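# Load the pot with the recipe card's ingredients

## Task

Place into the pot exactly the kinds and numbers of ingredients shown on the recipe card, with no extra items in it or resting on it, even in part. The pot must end upright. Dropping an ingredient into the pot from a little above its rim is allowed. Anything that stays in place only because the robot holds it does not count. Finish by opening the grippers and moving the arms away.

## Robot and tools

Robot: two arms, left_arm and right_arm. The names do not match image sides. Frame: one scene frame with its origin on the table top midway between the arms. +x points out over the table, +z points up, and left_arm sits toward +y. Gripper positions are in metres. Orientations are quaternions in wxyz order.

Joint order (per arm, in every row and every per-joint list): waist, shoulder, wrist roll, wrist pitch, elbow, forearm roll. Use this order only. Wrist roll is sign-flipped against the URDF in all inputs and outputs. The stated ranges below use URDF signs, so negate and swap them for wrist roll. Ranges in rad: waist -6.283 to 6.283, shoulder -2.304 to 2.304, elbow -4.224 to 0.061, forearm roll -6.283 to 6.283, wrist pitch -2.164 to 2.164, wrist roll -6.283 to 6.283. A real end stop may sit up to 0.010 rad either side of these.

Row format: always 14 numbers in [-1, 1], even if one arm stays still. First come the 6 left_arm joint values, then the left opening, then the 6 right_arm joint values, then the right opening. Joint values are offsets, not poses: 1.0 equals 2.036 rad. Opening is absolute: +1 fully open, -1 closed.

execute_actions(actions): a list of actions. Each action is a list of up to 15 rows, one row per 1/30 s step. If an action has fewer rows, its last row is held until 15 steps pass. Offsets in every row count from the joint angles at the start of that action, not from the previous row. For a call's first action, that start is the last angles reported in this scene. If any action would send a joint more than 0.010 rad past its range end, that action is refused for both arms. If an action is malformed, or the first action fails this check, nothing moves. A request past a real end only reaches the end, and you may see "joint sent to its limit". A missing message does not prove there is more room. An empty list just returns the state and images.

move(target, speed, blocking): target is one 14-number row as above. Its joint offsets count from the "Joint positions" in the latest result that shows them. Finger openings are applied immediately. All joints follow paths that finish together, so the hand travels on a curve. speed is in rad/s for the joint with the longest way to go, 0.01 to 2, default 0.5. Paths take 0.5 to 10 s and stop short if they need longer. Moves ignore obstacles and the other arm. Fast moves and targets set deep past a contact hit and press harder. The result adds a "move:" line with the ending (done, off_target, moving, held, fault), limits=held or limits=none, and each arm's joint farthest from target. With blocking=false the result comes after 0.5 s. Until a result shows the move ended, use wait or stop before any new move or execute_actions.

wait(seconds): 0 to 10. Arms keep their last command. It returns early if a running move ends. stop(): brakes a running move, which needs room, and more when fast. Fingers keep moving. zoom_image(camera, region): camera is cam_high, cam_low, cam_left_wrist or cam_right_wrist. region is [x0, y0, x1, y1] in pixels of that camera's last full image, from the top-left, at most 504 by 504. All images are 896x504. finished_scene(scene): ends the current scene; pass its number. It cannot be undone and reports success.

Results: a state line per arm gives end_effector_position, end_effector_quat_wxyz and linear (m/s) and angular (rad/s) velocities. The printed position can be off, more so at long reach. Joint positions and Joint velocities list each arm's joints, then the finger-pad gap in m (0.084 open). "Joint targets" shows what the joints are driven toward now, and these can change on their own. grip_measured is the measured opening on the command scale. "joint command not followed" means a clearance check altered some joint targets. Torque readings include offsets and noise and are nonzero even in free air.

Gripper: fingers point along its +z and close along its y. The reported point lies between the closed pads, about 2 cm behind the tips. Tips move about 10 mm further out when closing. To hold something, keep commanding an opening well below grip_measured; the lower, the harder the squeeze (about 24 N per pad for objects up to about 6 cm). Fast closing can squeeze harder or bounce open.

Motion limits: joint targets move at most 3.14 rad/s, taking 0.16 s to accelerate. Each step keeps targets within 0.623 rad of measured angles. Targets that would move the hand more than 70 mm are scaled back. Large changes may therefore need several actions. An unfinished motion may not complete during a wait, so command the rest.

Avoid: knocking or placing anything off the table; letting the arms collide or press each other; hard pushes, slams and drops outside the pot. Contact torque reaching a joint's load limit (waist 54, shoulder 54, elbow 45, forearm roll 24.3, wrist pitch 17.1, wrist roll 17.1 N m, held weight included) causes a fault: the arm backs off, holds 10 s and skips the rest of the call. Holding loads heats motors; MOTOR HOT appears from 65 °C, and at 80 °C the arm is braked (OVER-TEMPERATURE FAULT). Objects may get short outside tugs or pushes. The robot keeps its last command while you think.

Each tool is called after "Call:" as name(argument=value, ...) on one line, values as JSON.

## Session

Call:
execute_actions(actions=[])

Scene clock: 0.00 s.
left_arm: end_effector_position=(+0.1317, +0.5479, +0.1446) grip_measured=+1.00 end_effector_quat_wxyz=(+0.066, +0.994, -0.061, -0.061) end_effector_velocity=(+0.000, +0.000, +0.000) end_effector_angular_velocity=(-0.000, -0.001, +0.004) | right_arm: end_effector_position=(+0.0912, -0.1389, +0.1888) grip_measured=+1.00 end_effector_quat_wxyz=(-0.128, +0.583, +0.802, +0.004) end_effector_velocity=(+0.000, +0.000, +0.000) end_effector_angular_velocity=(+0.001, -0.001, +0.000)
Joint names: [waist, shoulder, wrist roll, wrist pitch, elbow, forearm roll]
Joint positions: left_arm=[ 0.894 -0.117 -1.053 -0.462 -0.404  0.104  0.084] | right_arm=[ 1.286  0.168  1.29  -0.445 -0.267  0.609  0.084]
Joint velocities: left_arm=[ 0.001  0.     0.     0.    -0.    -0.003 -0.   ] | right_arm=[-0.     0.001 -0.     0.    -0.001 -0.    -0.   ]
Joint torques (N m, as the arm reports them, + toward a larger Joint positions number): no reading
Motor temperatures (°C, as the motors report them): left_arm=[28 26 28 32 30 30] | right_arm=[26 25 30 29 26 27]
Joint targets: left_arm=[0.894 -0.117 -1.053 -0.462 -0.404 0.104] | right_arm=[1.286 0.168 1.290 -0.445 -0.267 0.609]

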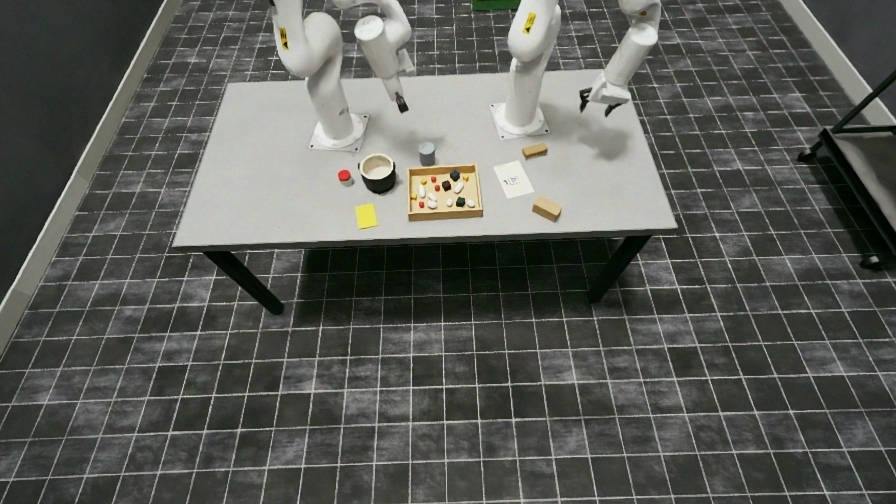

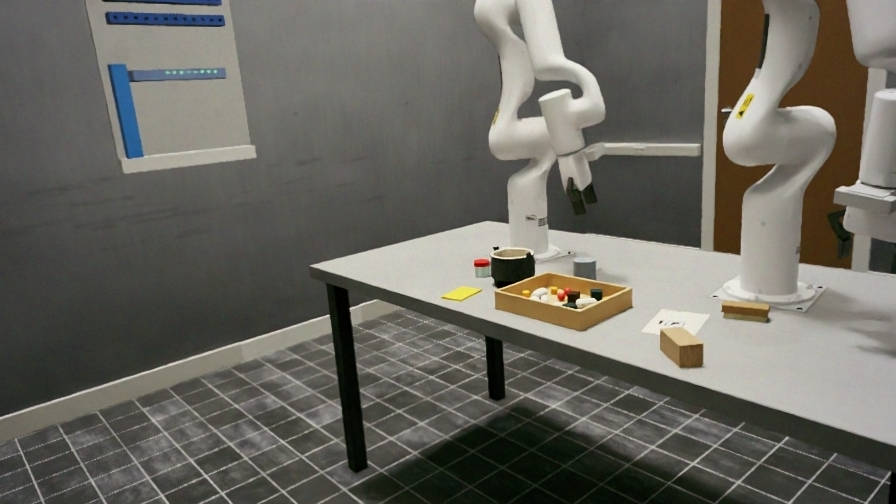

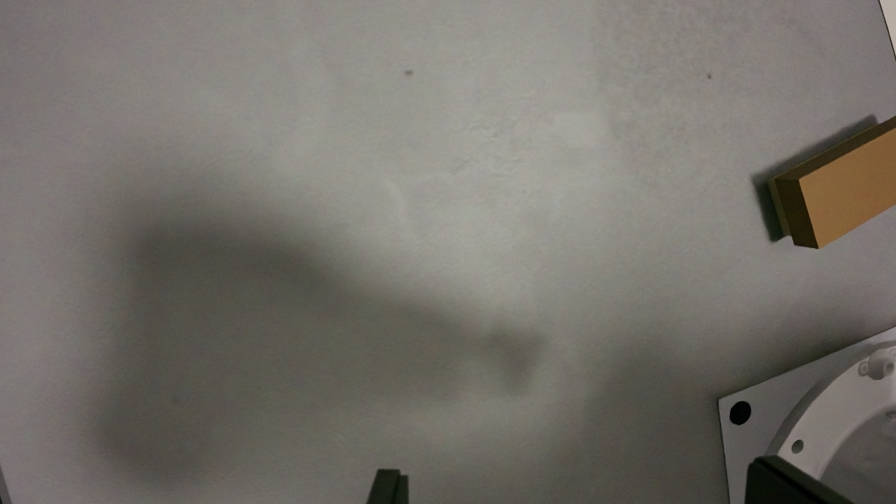

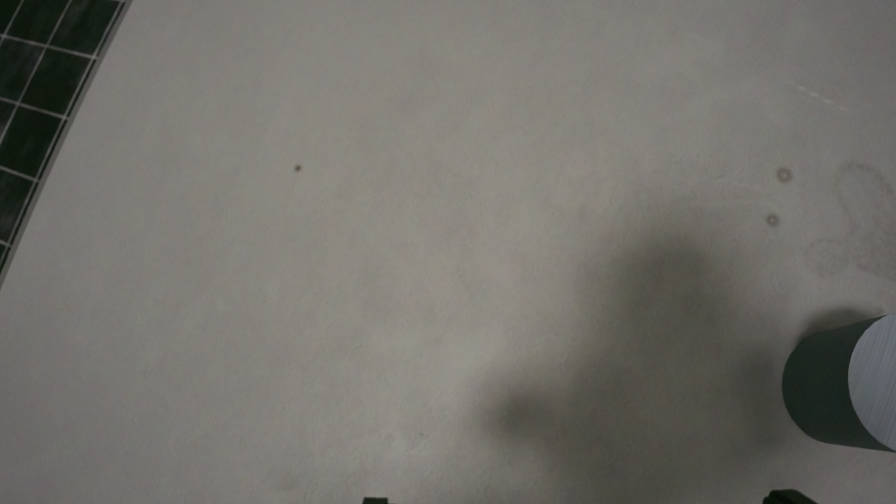

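Call:
zoom_image(camera="cam_high", region=[470, 140, 570, 220])

Call:
zoom_image(camera="cam_high", region=[330, 130, 490, 235])

Call:
zoom_image(camera="cam_low", region=[430, 230, 730, 370])

Region (470, 140, 570, 220) of cam_high's 896x504 image, scaled by 5.040, with more detail than that image has; it fills the top 403 rows of this view, and the rest is white.

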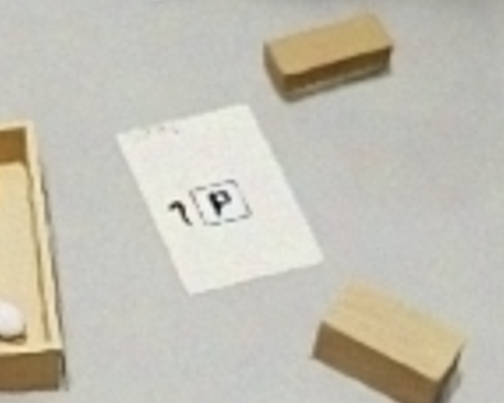

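Region (330, 130, 490, 235) of cam_high's 896x504 image, scaled by 3.150, with more detail than that image has; it fills the top 331 rows of this view, and the rest is white.

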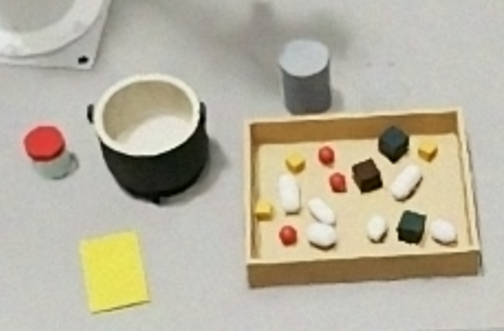

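Region (430, 230, 730, 370) of cam_low's 896x504 image, scaled by 1.680, with more detail than that image has; it fills the top 235 rows of this view, and the rest is white.

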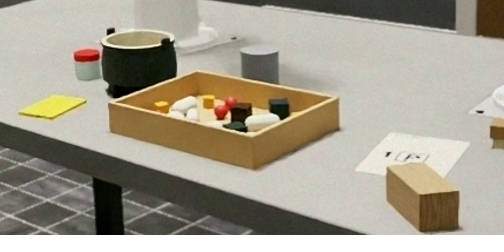

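Call:
move(target=[-0.908,0.406,0.92,-0.234,0.086,-0.051,1,-1,0.05,0,0,-0.12,0,1], speed=1.2)

Scene clock: 7.20 s.
left_arm: end_effector_position=(+0.1251, +0.1822, +0.2846) grip_measured=+1.00 end_effector_quat_wxyz=(-0.000, +1.000, +0.000, +0.000) end_effector_velocity=(-0.000, -0.000, +0.000) end_effector_angular_velocity=(-0.000, +0.000, +0.001) | right_arm: end_effector_position=(+0.3344, -0.6744, +0.3253) grip_measured=+1.00 end_effector_quat_wxyz=(+0.061, +0.971, -0.052, +0.227) end_effector_velocity=(-0.001, -0.001, -0.001) end_effector_angular_velocity=(+0.001, +0.001, -0.004)
Joint names: [waist, shoulder, wrist roll, wrist pitch, elbow, forearm roll]
Joint positions: left_arm=[-0.954  0.709  0.82  -0.938 -0.229  0.001  0.084] | right_arm=[-0.75   0.27   1.29  -0.445 -0.511  0.609  0.084]
Joint velocities: left_arm=[ 0.001  0.     0.    -0.     0.    -0.001 -0.   ] | right_arm=[-0.003 -0.001 -0.001  0.001  0.001  0.     0.   ]
Joint torques (N m, as the arm reports them, + toward a larger Joint positions number): left_arm=[ -5.7   -4.43  -0.01  -0.28 -28.3   -0.81] | right_arm=[  1.03  13.33   0.44   0.35 -23.71  -0.54]
Motor temperatures (°C, as the motors report them): left_arm=[28 26 28 32 30 30] | right_arm=[26 25 30 29 27 27]
Joint targets: left_arm=[-0.954 0.709 0.820 -0.938 -0.229 0.001] | right_arm=[-0.750 0.270 1.290 -0.445 -0.511 0.609]
move: done; limits=none; left_arm: farthest joint: the shoulder, 0.001 radians from its target (0.827 radians at the start); right_arm: farthest joint: the elbow, 0.001 radians from its target (0.245 radians at the start)

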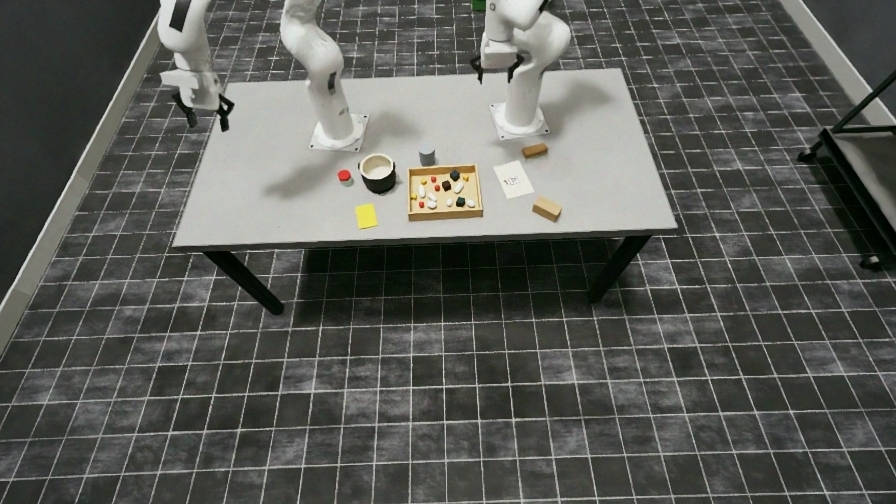

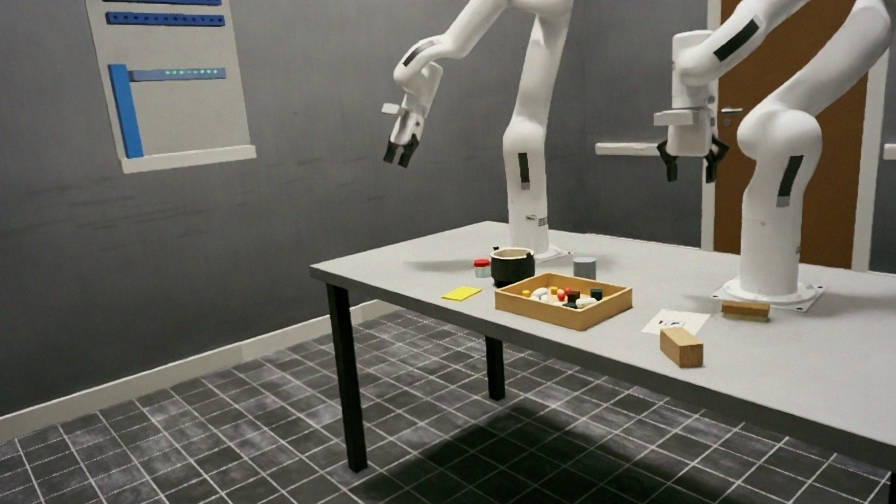

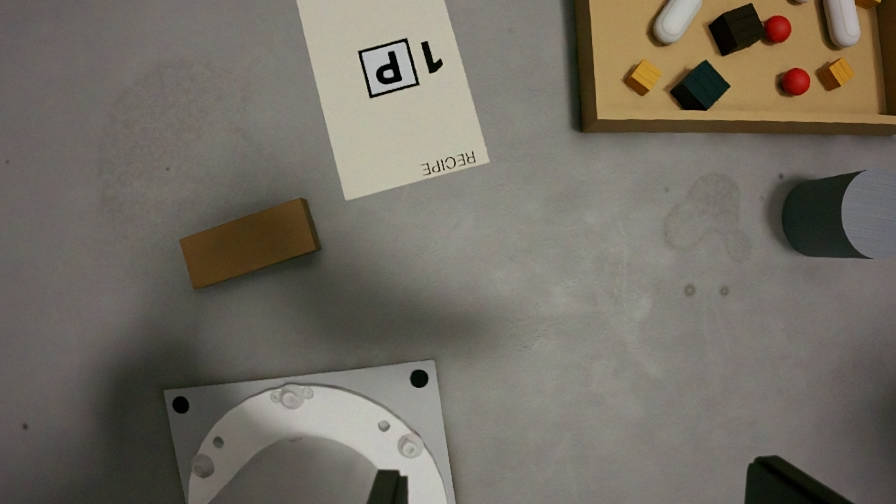

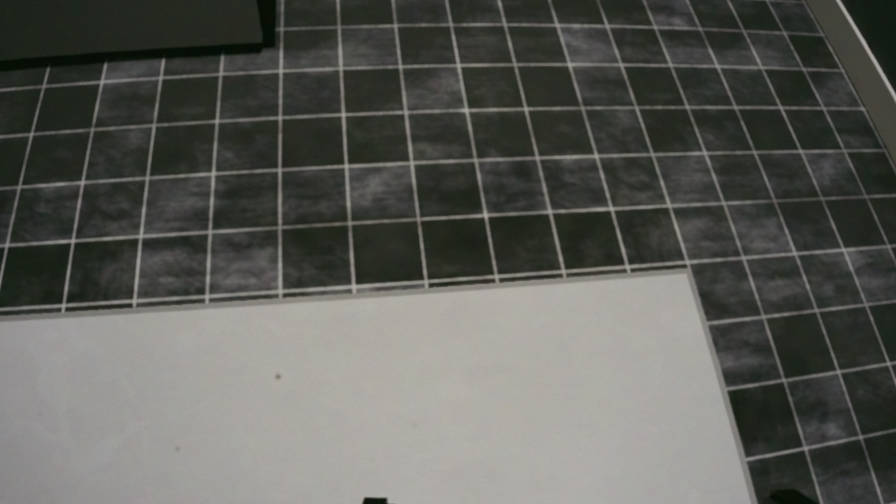

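Call:
move(target=[-0.0368,-0.477,0.0368,0.179,-0.298,0,1,0,0,0,0,0,0,1], speed=1.0)

Scene clock: 11.23 s.
left_arm: end_effector_position=(+0.2902, -0.0448, +0.2200) grip_measured=+1.00 end_effector_quat_wxyz=(-0.000, +1.000, -0.000, +0.000) end_effector_velocity=(+0.000, -0.000, -0.001) end_effector_angular_velocity=(+0.001, +0.001, +0.002) | right_arm: end_effector_position=(+0.3344, -0.6744, +0.3253) grip_measured=+1.00 end_effector_quat_wxyz=(+0.061, +0.971, -0.052, +0.227) end_effector_velocity=(-0.000, +0.001, -0.000) end_effector_angular_velocity=(+0.000, +0.001, +0.002)
Joint names: [waist, shoulder, wrist roll, wrist pitch, elbow, forearm roll]
Joint positions: left_arm=[-1.029 -0.262  0.894 -0.574 -0.836  0.001  0.084] | right_arm=[-0.75   0.27   1.29  -0.445 -0.511  0.609  0.084]
Joint velocities: left_arm=[ 0.001 -0.003  0.     0.001 -0.001 -0.001 -0.   ] | right_arm=[ 0.     0.001 -0.    -0.001  0.001 -0.002 -0.   ]
Joint torques (N m, as the arm reports them, + toward a larger Joint positions number): left_arm=[ -5.83  19.06  -0.31  -0.16 -25.98  -1.76] | right_arm=[  1.11  14.07   0.4    0.35 -23.93  -0.55]
Motor temperatures (°C, as the motors report them): left_arm=[28 26 28 32 30 30] | right_arm=[26 25 30 29 27 27]
Joint targets: left_arm=[-1.029 -0.262 0.894 -0.574 -0.836 0.001] | right_arm=[-0.750 0.270 1.290 -0.445 -0.511 0.609]
move: done; limits=none; left_arm: farthest joint: the waist, 0.000 radians from its target (0.075 radians at the start); right_arm: farthest joint: the waist, 0.000 radians from its target (0.000 radians at the start)

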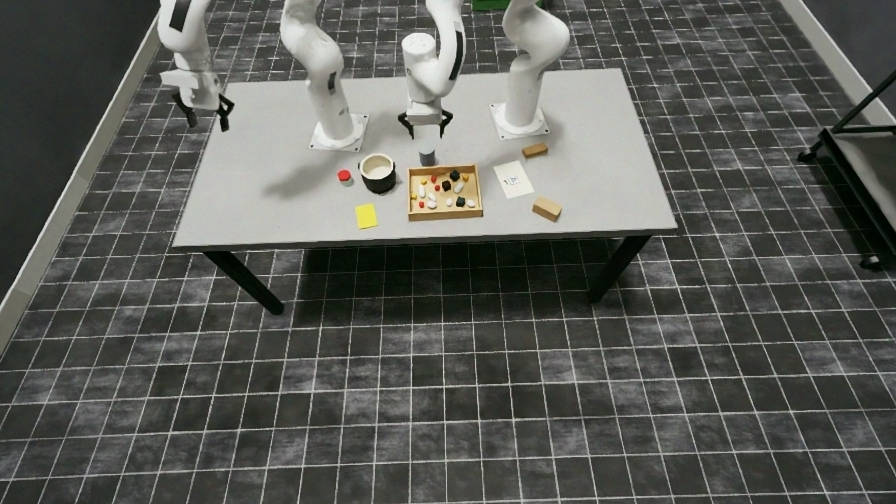

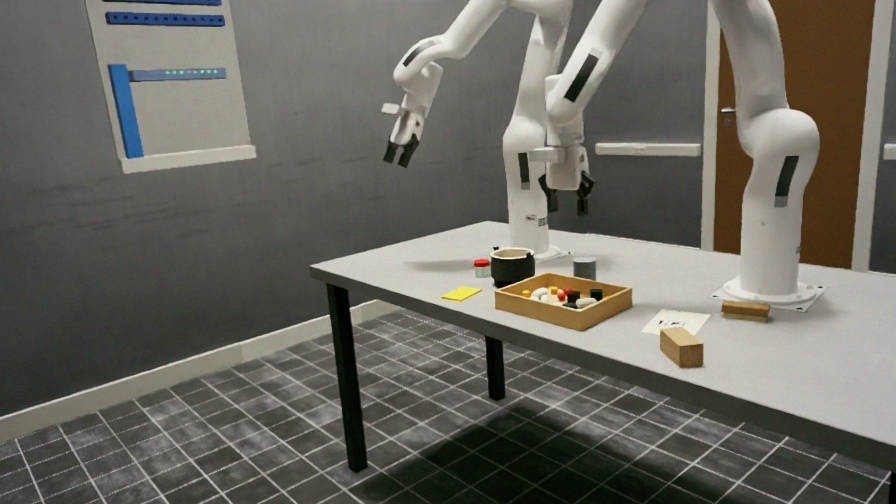

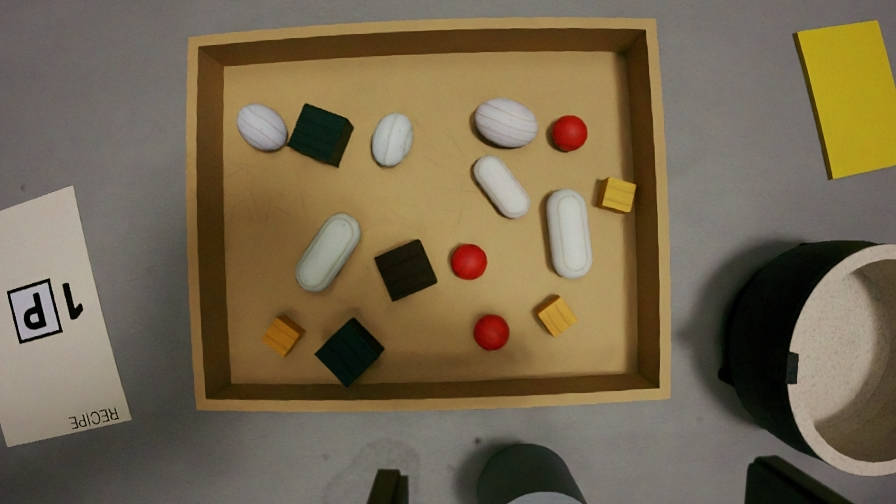

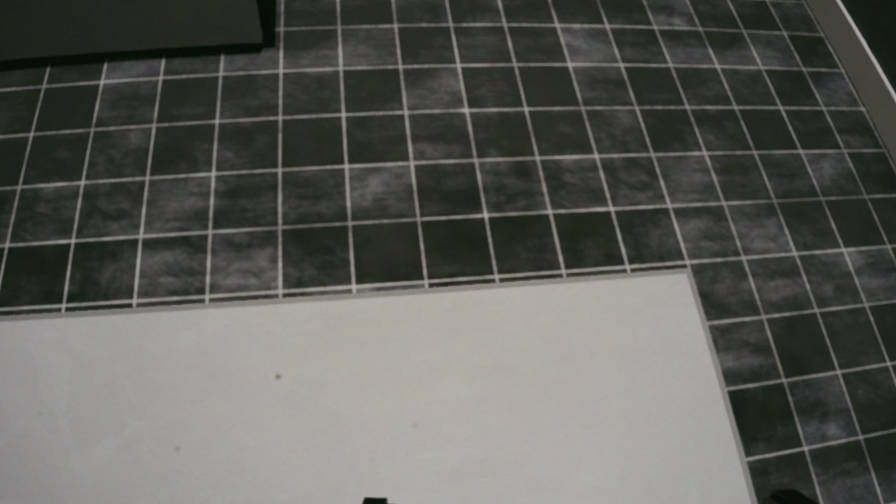

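Call:
zoom_image(camera="cam_left_wrist", region=[200, 80, 450, 400])

Call:
zoom_image(camera="cam_left_wrist", region=[430, 80, 660, 400])

Call:
zoom_image(camera="cam_low", region=[500, 270, 630, 320])

Call:
zoom_image(camera="cam_high", region=[405, 160, 485, 220])

Region (200, 80, 450, 400) of cam_left_wrist's 896x504 image, scaled by 1.575, with more detail than that image has; it fills the left 394 columns of this view, and the rest is white.

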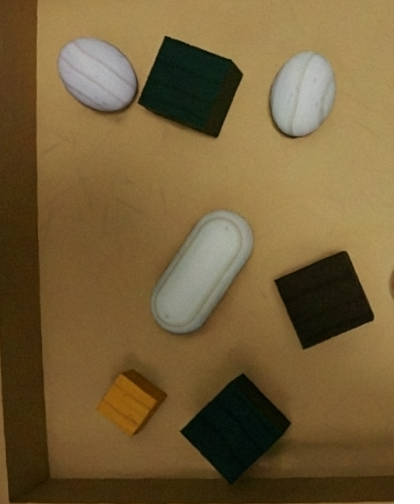

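Region (430, 80, 660, 400) of cam_left_wrist's 896x504 image, scaled by 1.575, with more detail than that image has; it fills the left 362 columns of this view, and the rest is white.

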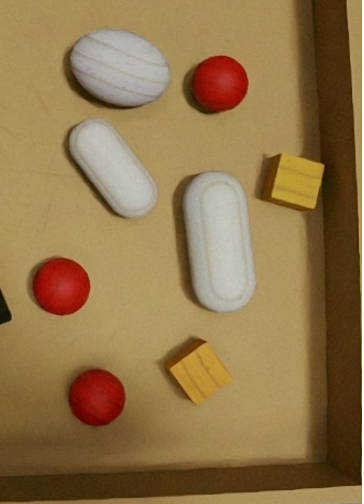

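Region (500, 270, 630, 320) of cam_low's 896x504 image, scaled by 3.877, with more detail than that image has; it fills the top 194 rows of this view, and the rest is white.

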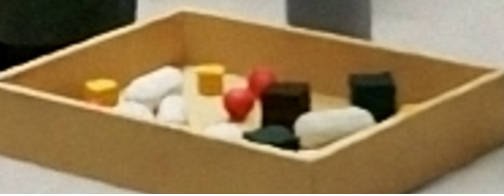

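Region (405, 160, 485, 220) of cam_high's 896x504 image, scaled by 6.300, with more detail than that image has; it fills the top 378 rows of this view, and the rest is white.

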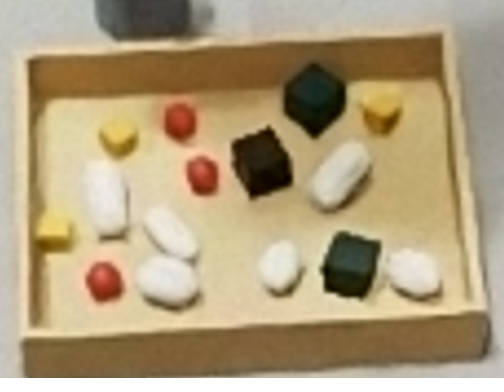

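Call:
move(target=[0.083,-0.1144,-0.665,0.135,0.0206,0,0.15,0,0,0,0,0,0,1], speed=1.2)

Scene clock: 15.20 s.
left_arm: end_effector_position=(+0.3431, +0.0113, +0.1000) grip_measured=+0.14 end_effector_quat_wxyz=(-0.000, +0.830, -0.558, +0.000) end_effector_velocity=(+0.000, +0.001, -0.000) end_effector_angular_velocity=(+0.001, +0.000, -0.002) | right_arm: end_effector_position=(+0.3344, -0.6744, +0.3253) grip_measured=+1.00 end_effector_quat_wxyz=(+0.061, +0.971, -0.052, +0.227) end_effector_velocity=(-0.000, +0.000, -0.001) end_effector_angular_velocity=(+0.001, +0.001, +0.000)
Joint names: [waist, shoulder, wrist roll, wrist pitch, elbow, forearm roll]
Joint positions: left_arm=[-0.86  -0.494 -0.459 -0.299 -0.794  0.001  0.05 ] | right_arm=[-0.75   0.27   1.29  -0.445 -0.511  0.609  0.084]
Joint velocities: left_arm=[ 0.001 -0.001 -0.002  0.     0.     0.001  0.   ] | right_arm=[-0.    -0.001  0.     0.     0.     0.     0.   ]
Joint torques (N m, as the arm reports them, + toward a larger Joint positions number): left_arm=[ -8.85  28.85   0.15   0.05 -19.88  -0.69] | right_arm=[  1.27  13.45   0.4    0.27 -24.03  -0.51]
Motor temperatures (°C, as the motors report them): left_arm=[28 26 28 32 30 30] | right_arm=[26 25 30 29 27 27]
Joint targets: left_arm=[-0.860 -0.494 -0.459 -0.299 -0.794 0.001] | right_arm=[-0.750 0.270 1.290 -0.445 -0.511 0.609]
move: done; limits=none; left_arm: farthest joint: the shoulder, 0.001 radians from its target (0.233 radians at the start); right_arm: farthest joint: the waist, 0.000 radians from its target (0.000 radians at the start)

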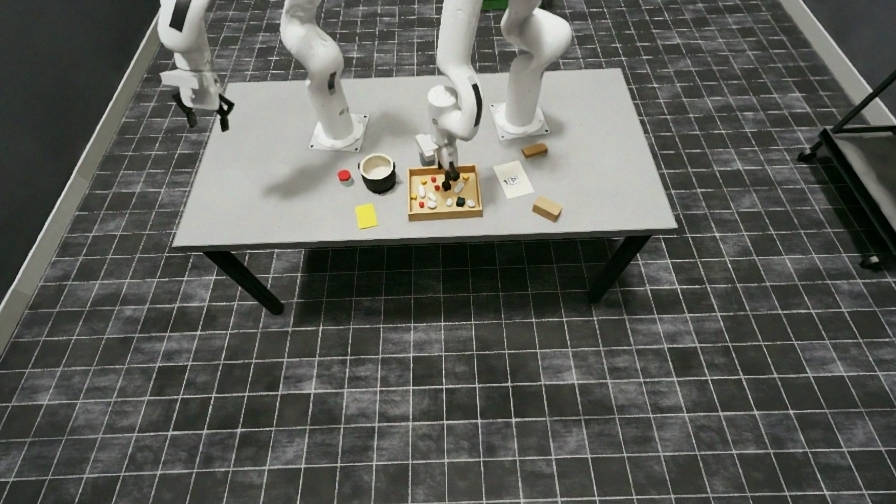

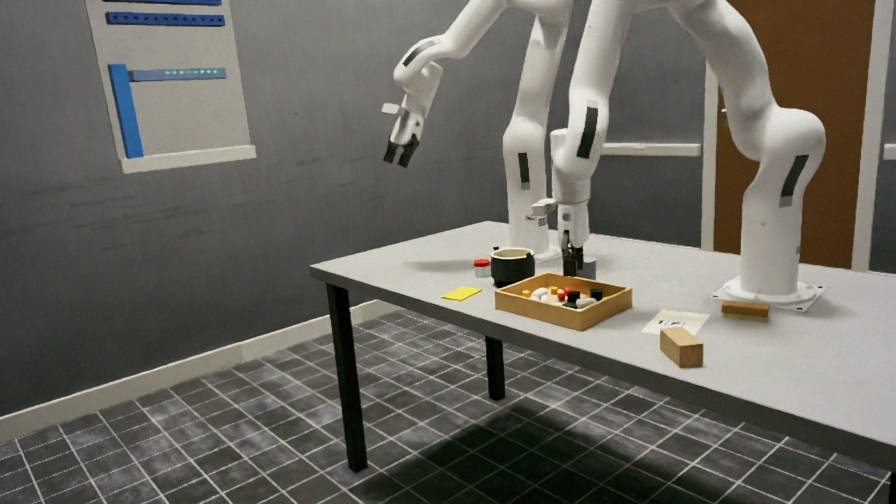

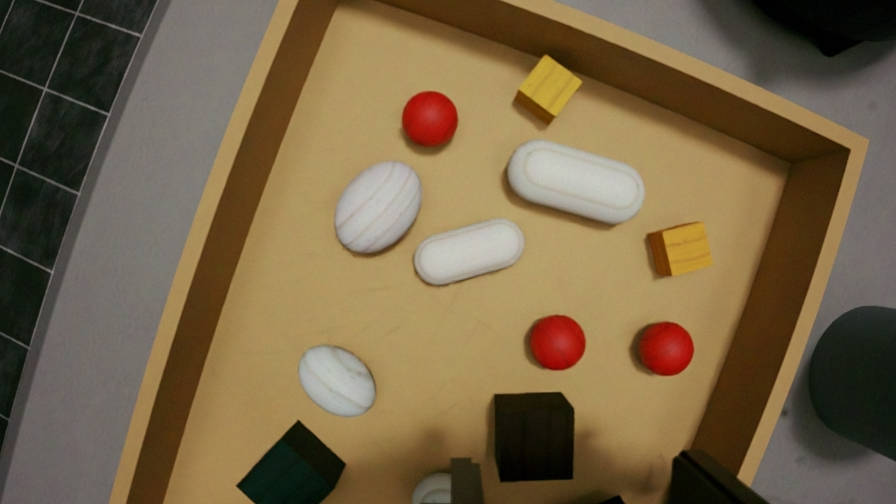

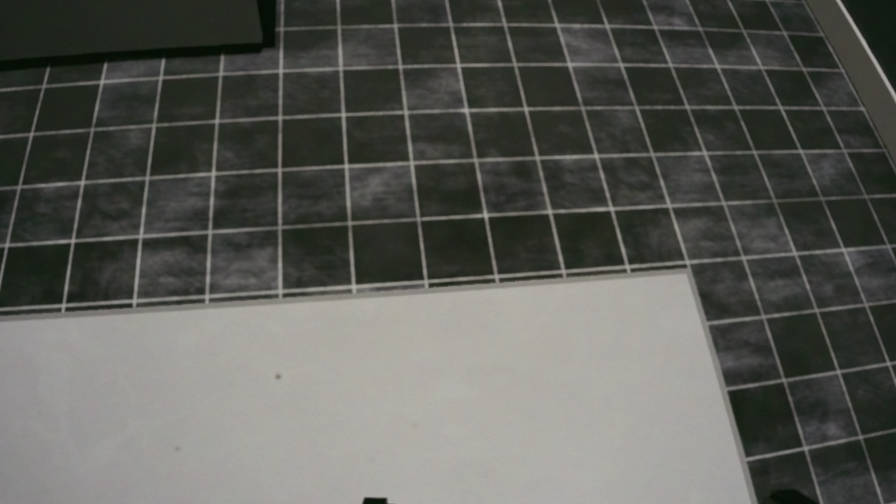

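Call:
move(target=[0,-0.0785,0,0.067,-0.011,0,0.15,0,0,0,0,0,0,1], speed=0.25)

Call:
execute_actions(actions=[[[0,0,0,0,0,0,0,0,0,0,0,0,0,1],[0,0,0,0,0,0,-0.1,0,0,0,0,0,0,1],[0,0,0,0,0,0,-0.2,0,0,0,0,0,0,1],[0,0,0,0,0,0,-0.3,0,0,0,0,0,0,1],[0,0,0,0,0,0,-0.35,0,0,0,0,0,0,1],[0,0,0,0,0,0,-0.4,0,0,0,0,0,0,1],[0,0,0,0,0,0,-0.45,0,0,0,0,0,0,1],[0,0,0,0,0,0,-0.5,0,0,0,0,0,0,1],[0,0,0,0,0,0,-0.6,0,0,0,0,0,0,1],[0,0,0,0,0,0,-0.7,0,0,0,0,0,0,1]]])

Scene clock: 17.27 s.
left_arm: end_effector_position=(+0.3430, +0.0113, +0.0329) grip_measured=+0.14 end_effector_quat_wxyz=(-0.000, +0.830, -0.558, -0.000) end_effector_velocity=(-0.000, +0.000, -0.001) end_effector_angular_velocity=(+0.001, +0.001, +0.000) | right_arm: end_effector_position=(+0.3344, -0.6744, +0.3253) grip_measured=+1.00 end_effector_quat_wxyz=(+0.061, +0.971, -0.052, +0.227) end_effector_velocity=(-0.000, +0.000, -0.001) end_effector_angular_velocity=(+0.001, +0.001, +0.000)
Joint names: [waist, shoulder, wrist roll, wrist pitch, elbow, forearm roll]
Joint positions: left_arm=[-0.86  -0.654 -0.459 -0.163 -0.816  0.001  0.05 ] | right_arm=[-0.75   0.27   1.29  -0.445 -0.511  0.609  0.084]
Joint velocities: left_arm=[ 0.    -0.003 -0.001  0.002  0.    -0.001 -0.   ] | right_arm=[-0.    -0.     0.    -0.     0.001 -0.001 -0.   ]
Joint torques (N m, as the arm reports them, + toward a larger Joint positions number): left_arm=[ -4.18  28.44   0.1    0.06 -16.4   -1.34] | right_arm=[  1.05  13.7    0.47   0.32 -23.78  -0.6 ]
Motor temperatures (°C, as the motors report them): left_arm=[28 26 28 32 30 30] | right_arm=[26 25 30 29 27 27]
Joint targets: left_arm=[-0.860 -0.654 -0.459 -0.163 -0.816 0.001] | right_arm=[-0.750 0.270 1.290 -0.445 -0.511 0.609]
move: done; limits=none; left_arm: farthest joint: the waist, 0.000 radians from its target (0.000 radians at the start); right_arm: farthest joint: the waist, 0.000 radians from its target (0.000 radians at the start)

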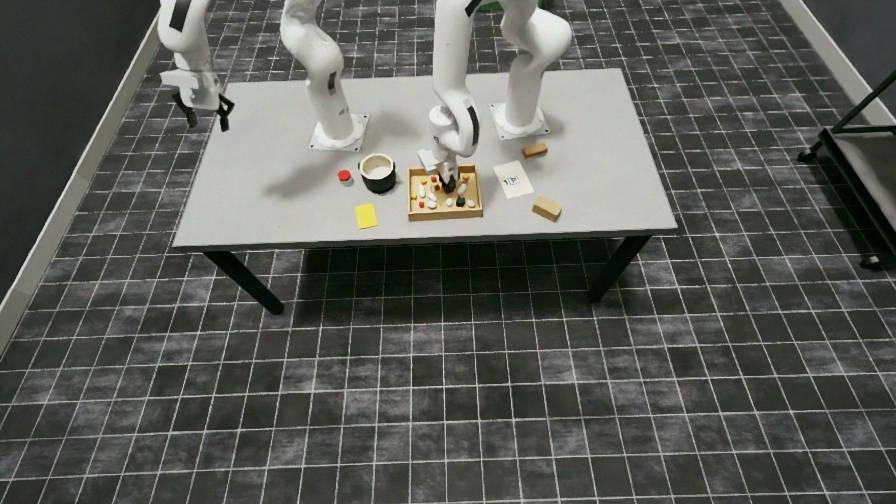

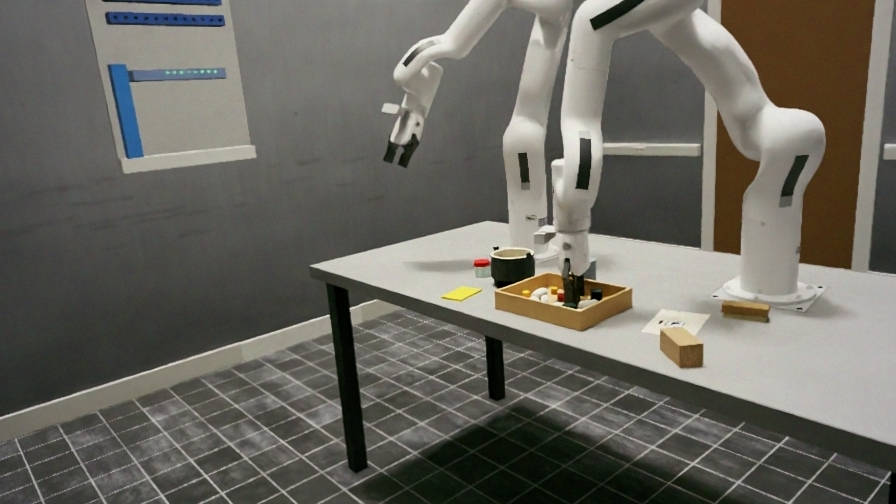

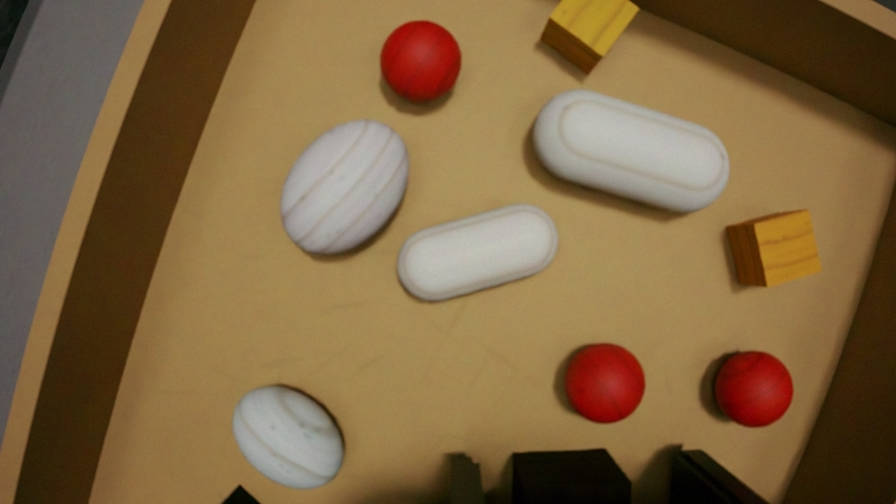

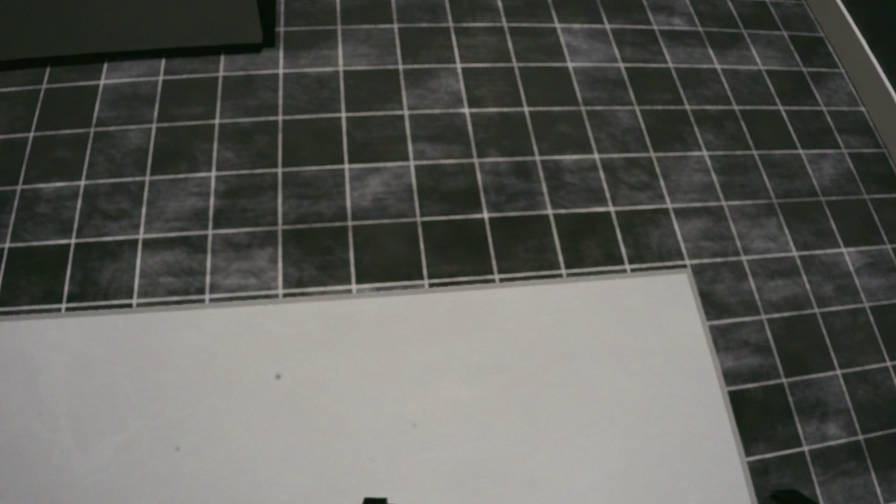

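Scene clock: 17.77 s.
left_arm: end_effector_position=(+0.3430, +0.0113, +0.0330) grip_measured=-0.44 end_effector_quat_wxyz=(-0.000, +0.830, -0.558, -0.000) end_effector_velocity=(+0.000, +0.000, +0.000) end_effector_angular_velocity=(-0.000, -0.000, -0.000) | right_arm: end_effector_position=(+0.3344, -0.6744, +0.3253) grip_measured=+1.00 end_effector_quat_wxyz=(+0.061, +0.971, -0.052, +0.227) end_effector_velocity=(+0.000, -0.000, +0.000) end_effector_angular_velocity=(+0.000, -0.000, +0.000)
Joint names: [waist, shoulder, wrist roll, wrist pitch, elbow, forearm roll]
Joint positions: left_arm=[-0.86  -0.654 -0.459 -0.163 -0.816  0.001  0.025] | right_arm=[-0.75   0.27   1.29  -0.445 -0.511  0.609  0.084]
Joint velocities: left_arm=[ 0.  0. -0.  0. -0.  0.  0.] | right_arm=[ 0.    -0.002  0.     0.    -0.002  0.     0.   ]
Joint torques (N m, as the arm reports them, + toward a larger Joint positions number): left_arm=[ -6.87  25.9    0.09   0.09 -16.09  -1.09] | right_arm=[  0.85  14.1    0.4    0.33 -23.76  -0.64]
Motor temperatures (°C, as the motors report them): left_arm=[28 26 28 32 30 30] | right_arm=[26 25 30 29 27 27]
Joint targets: left_arm=[-0.860 -0.654 -0.459 -0.163 -0.816 0.001] | right_arm=[-0.750 0.270 1.290 -0.445 -0.511 0.609]

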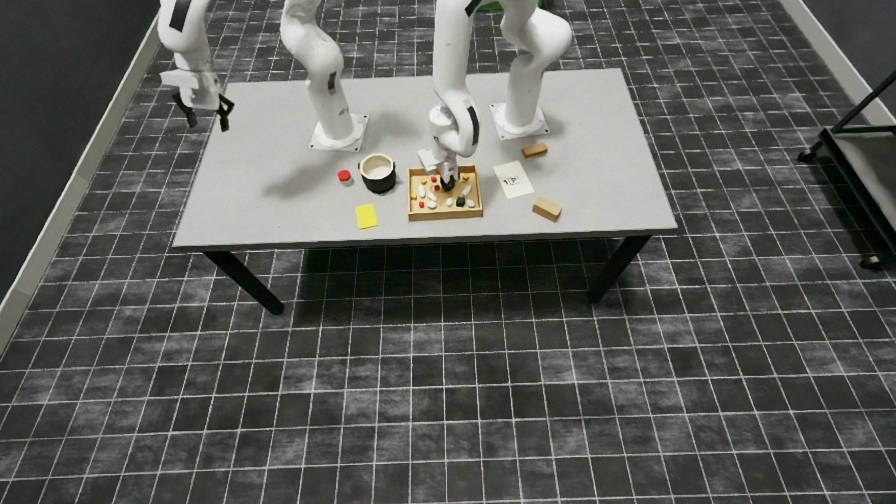

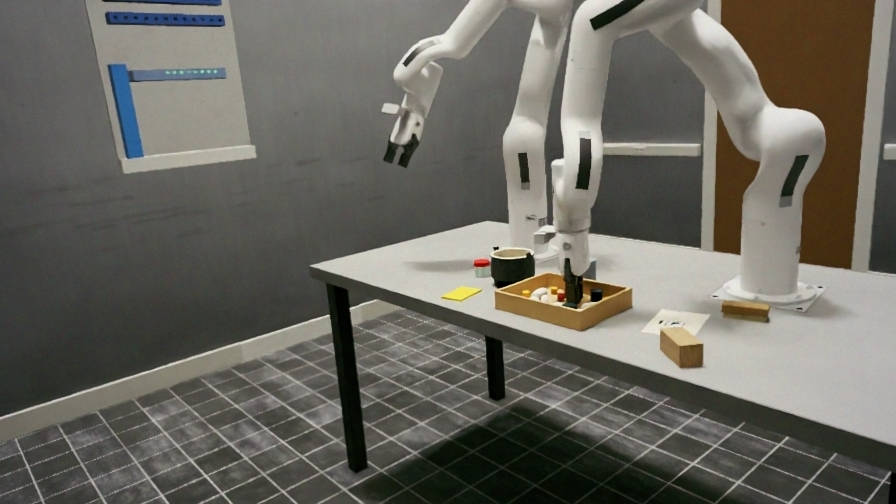

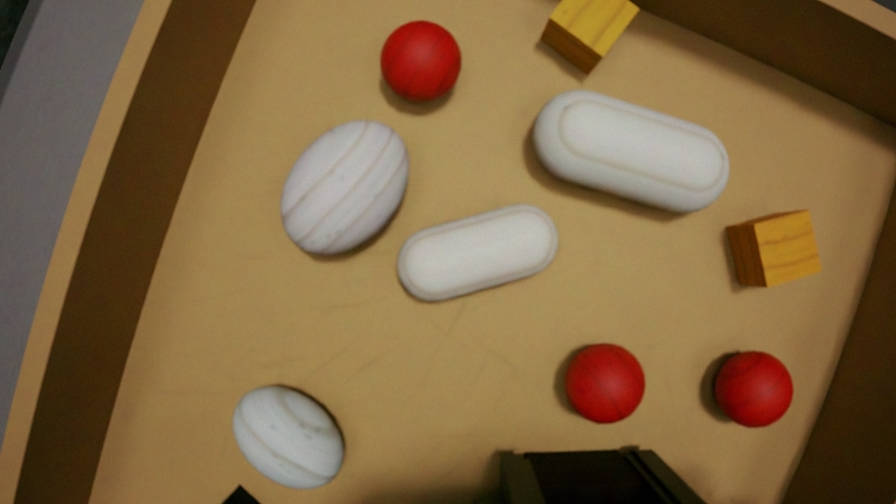

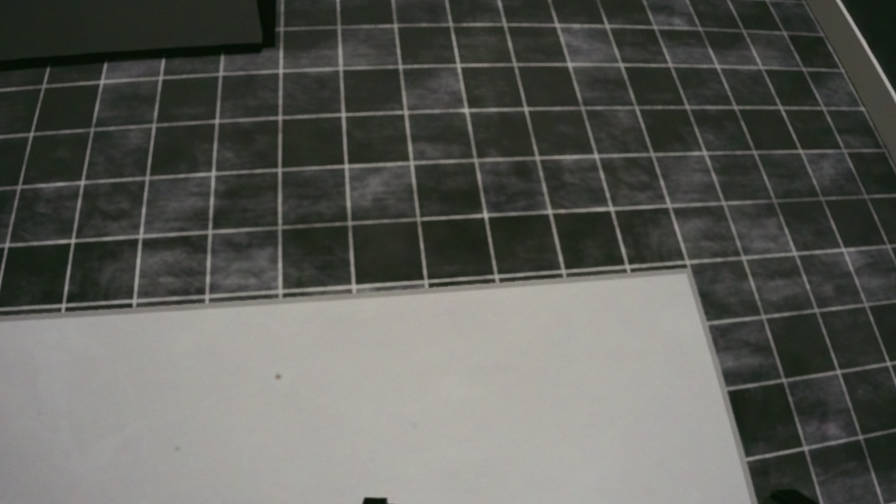

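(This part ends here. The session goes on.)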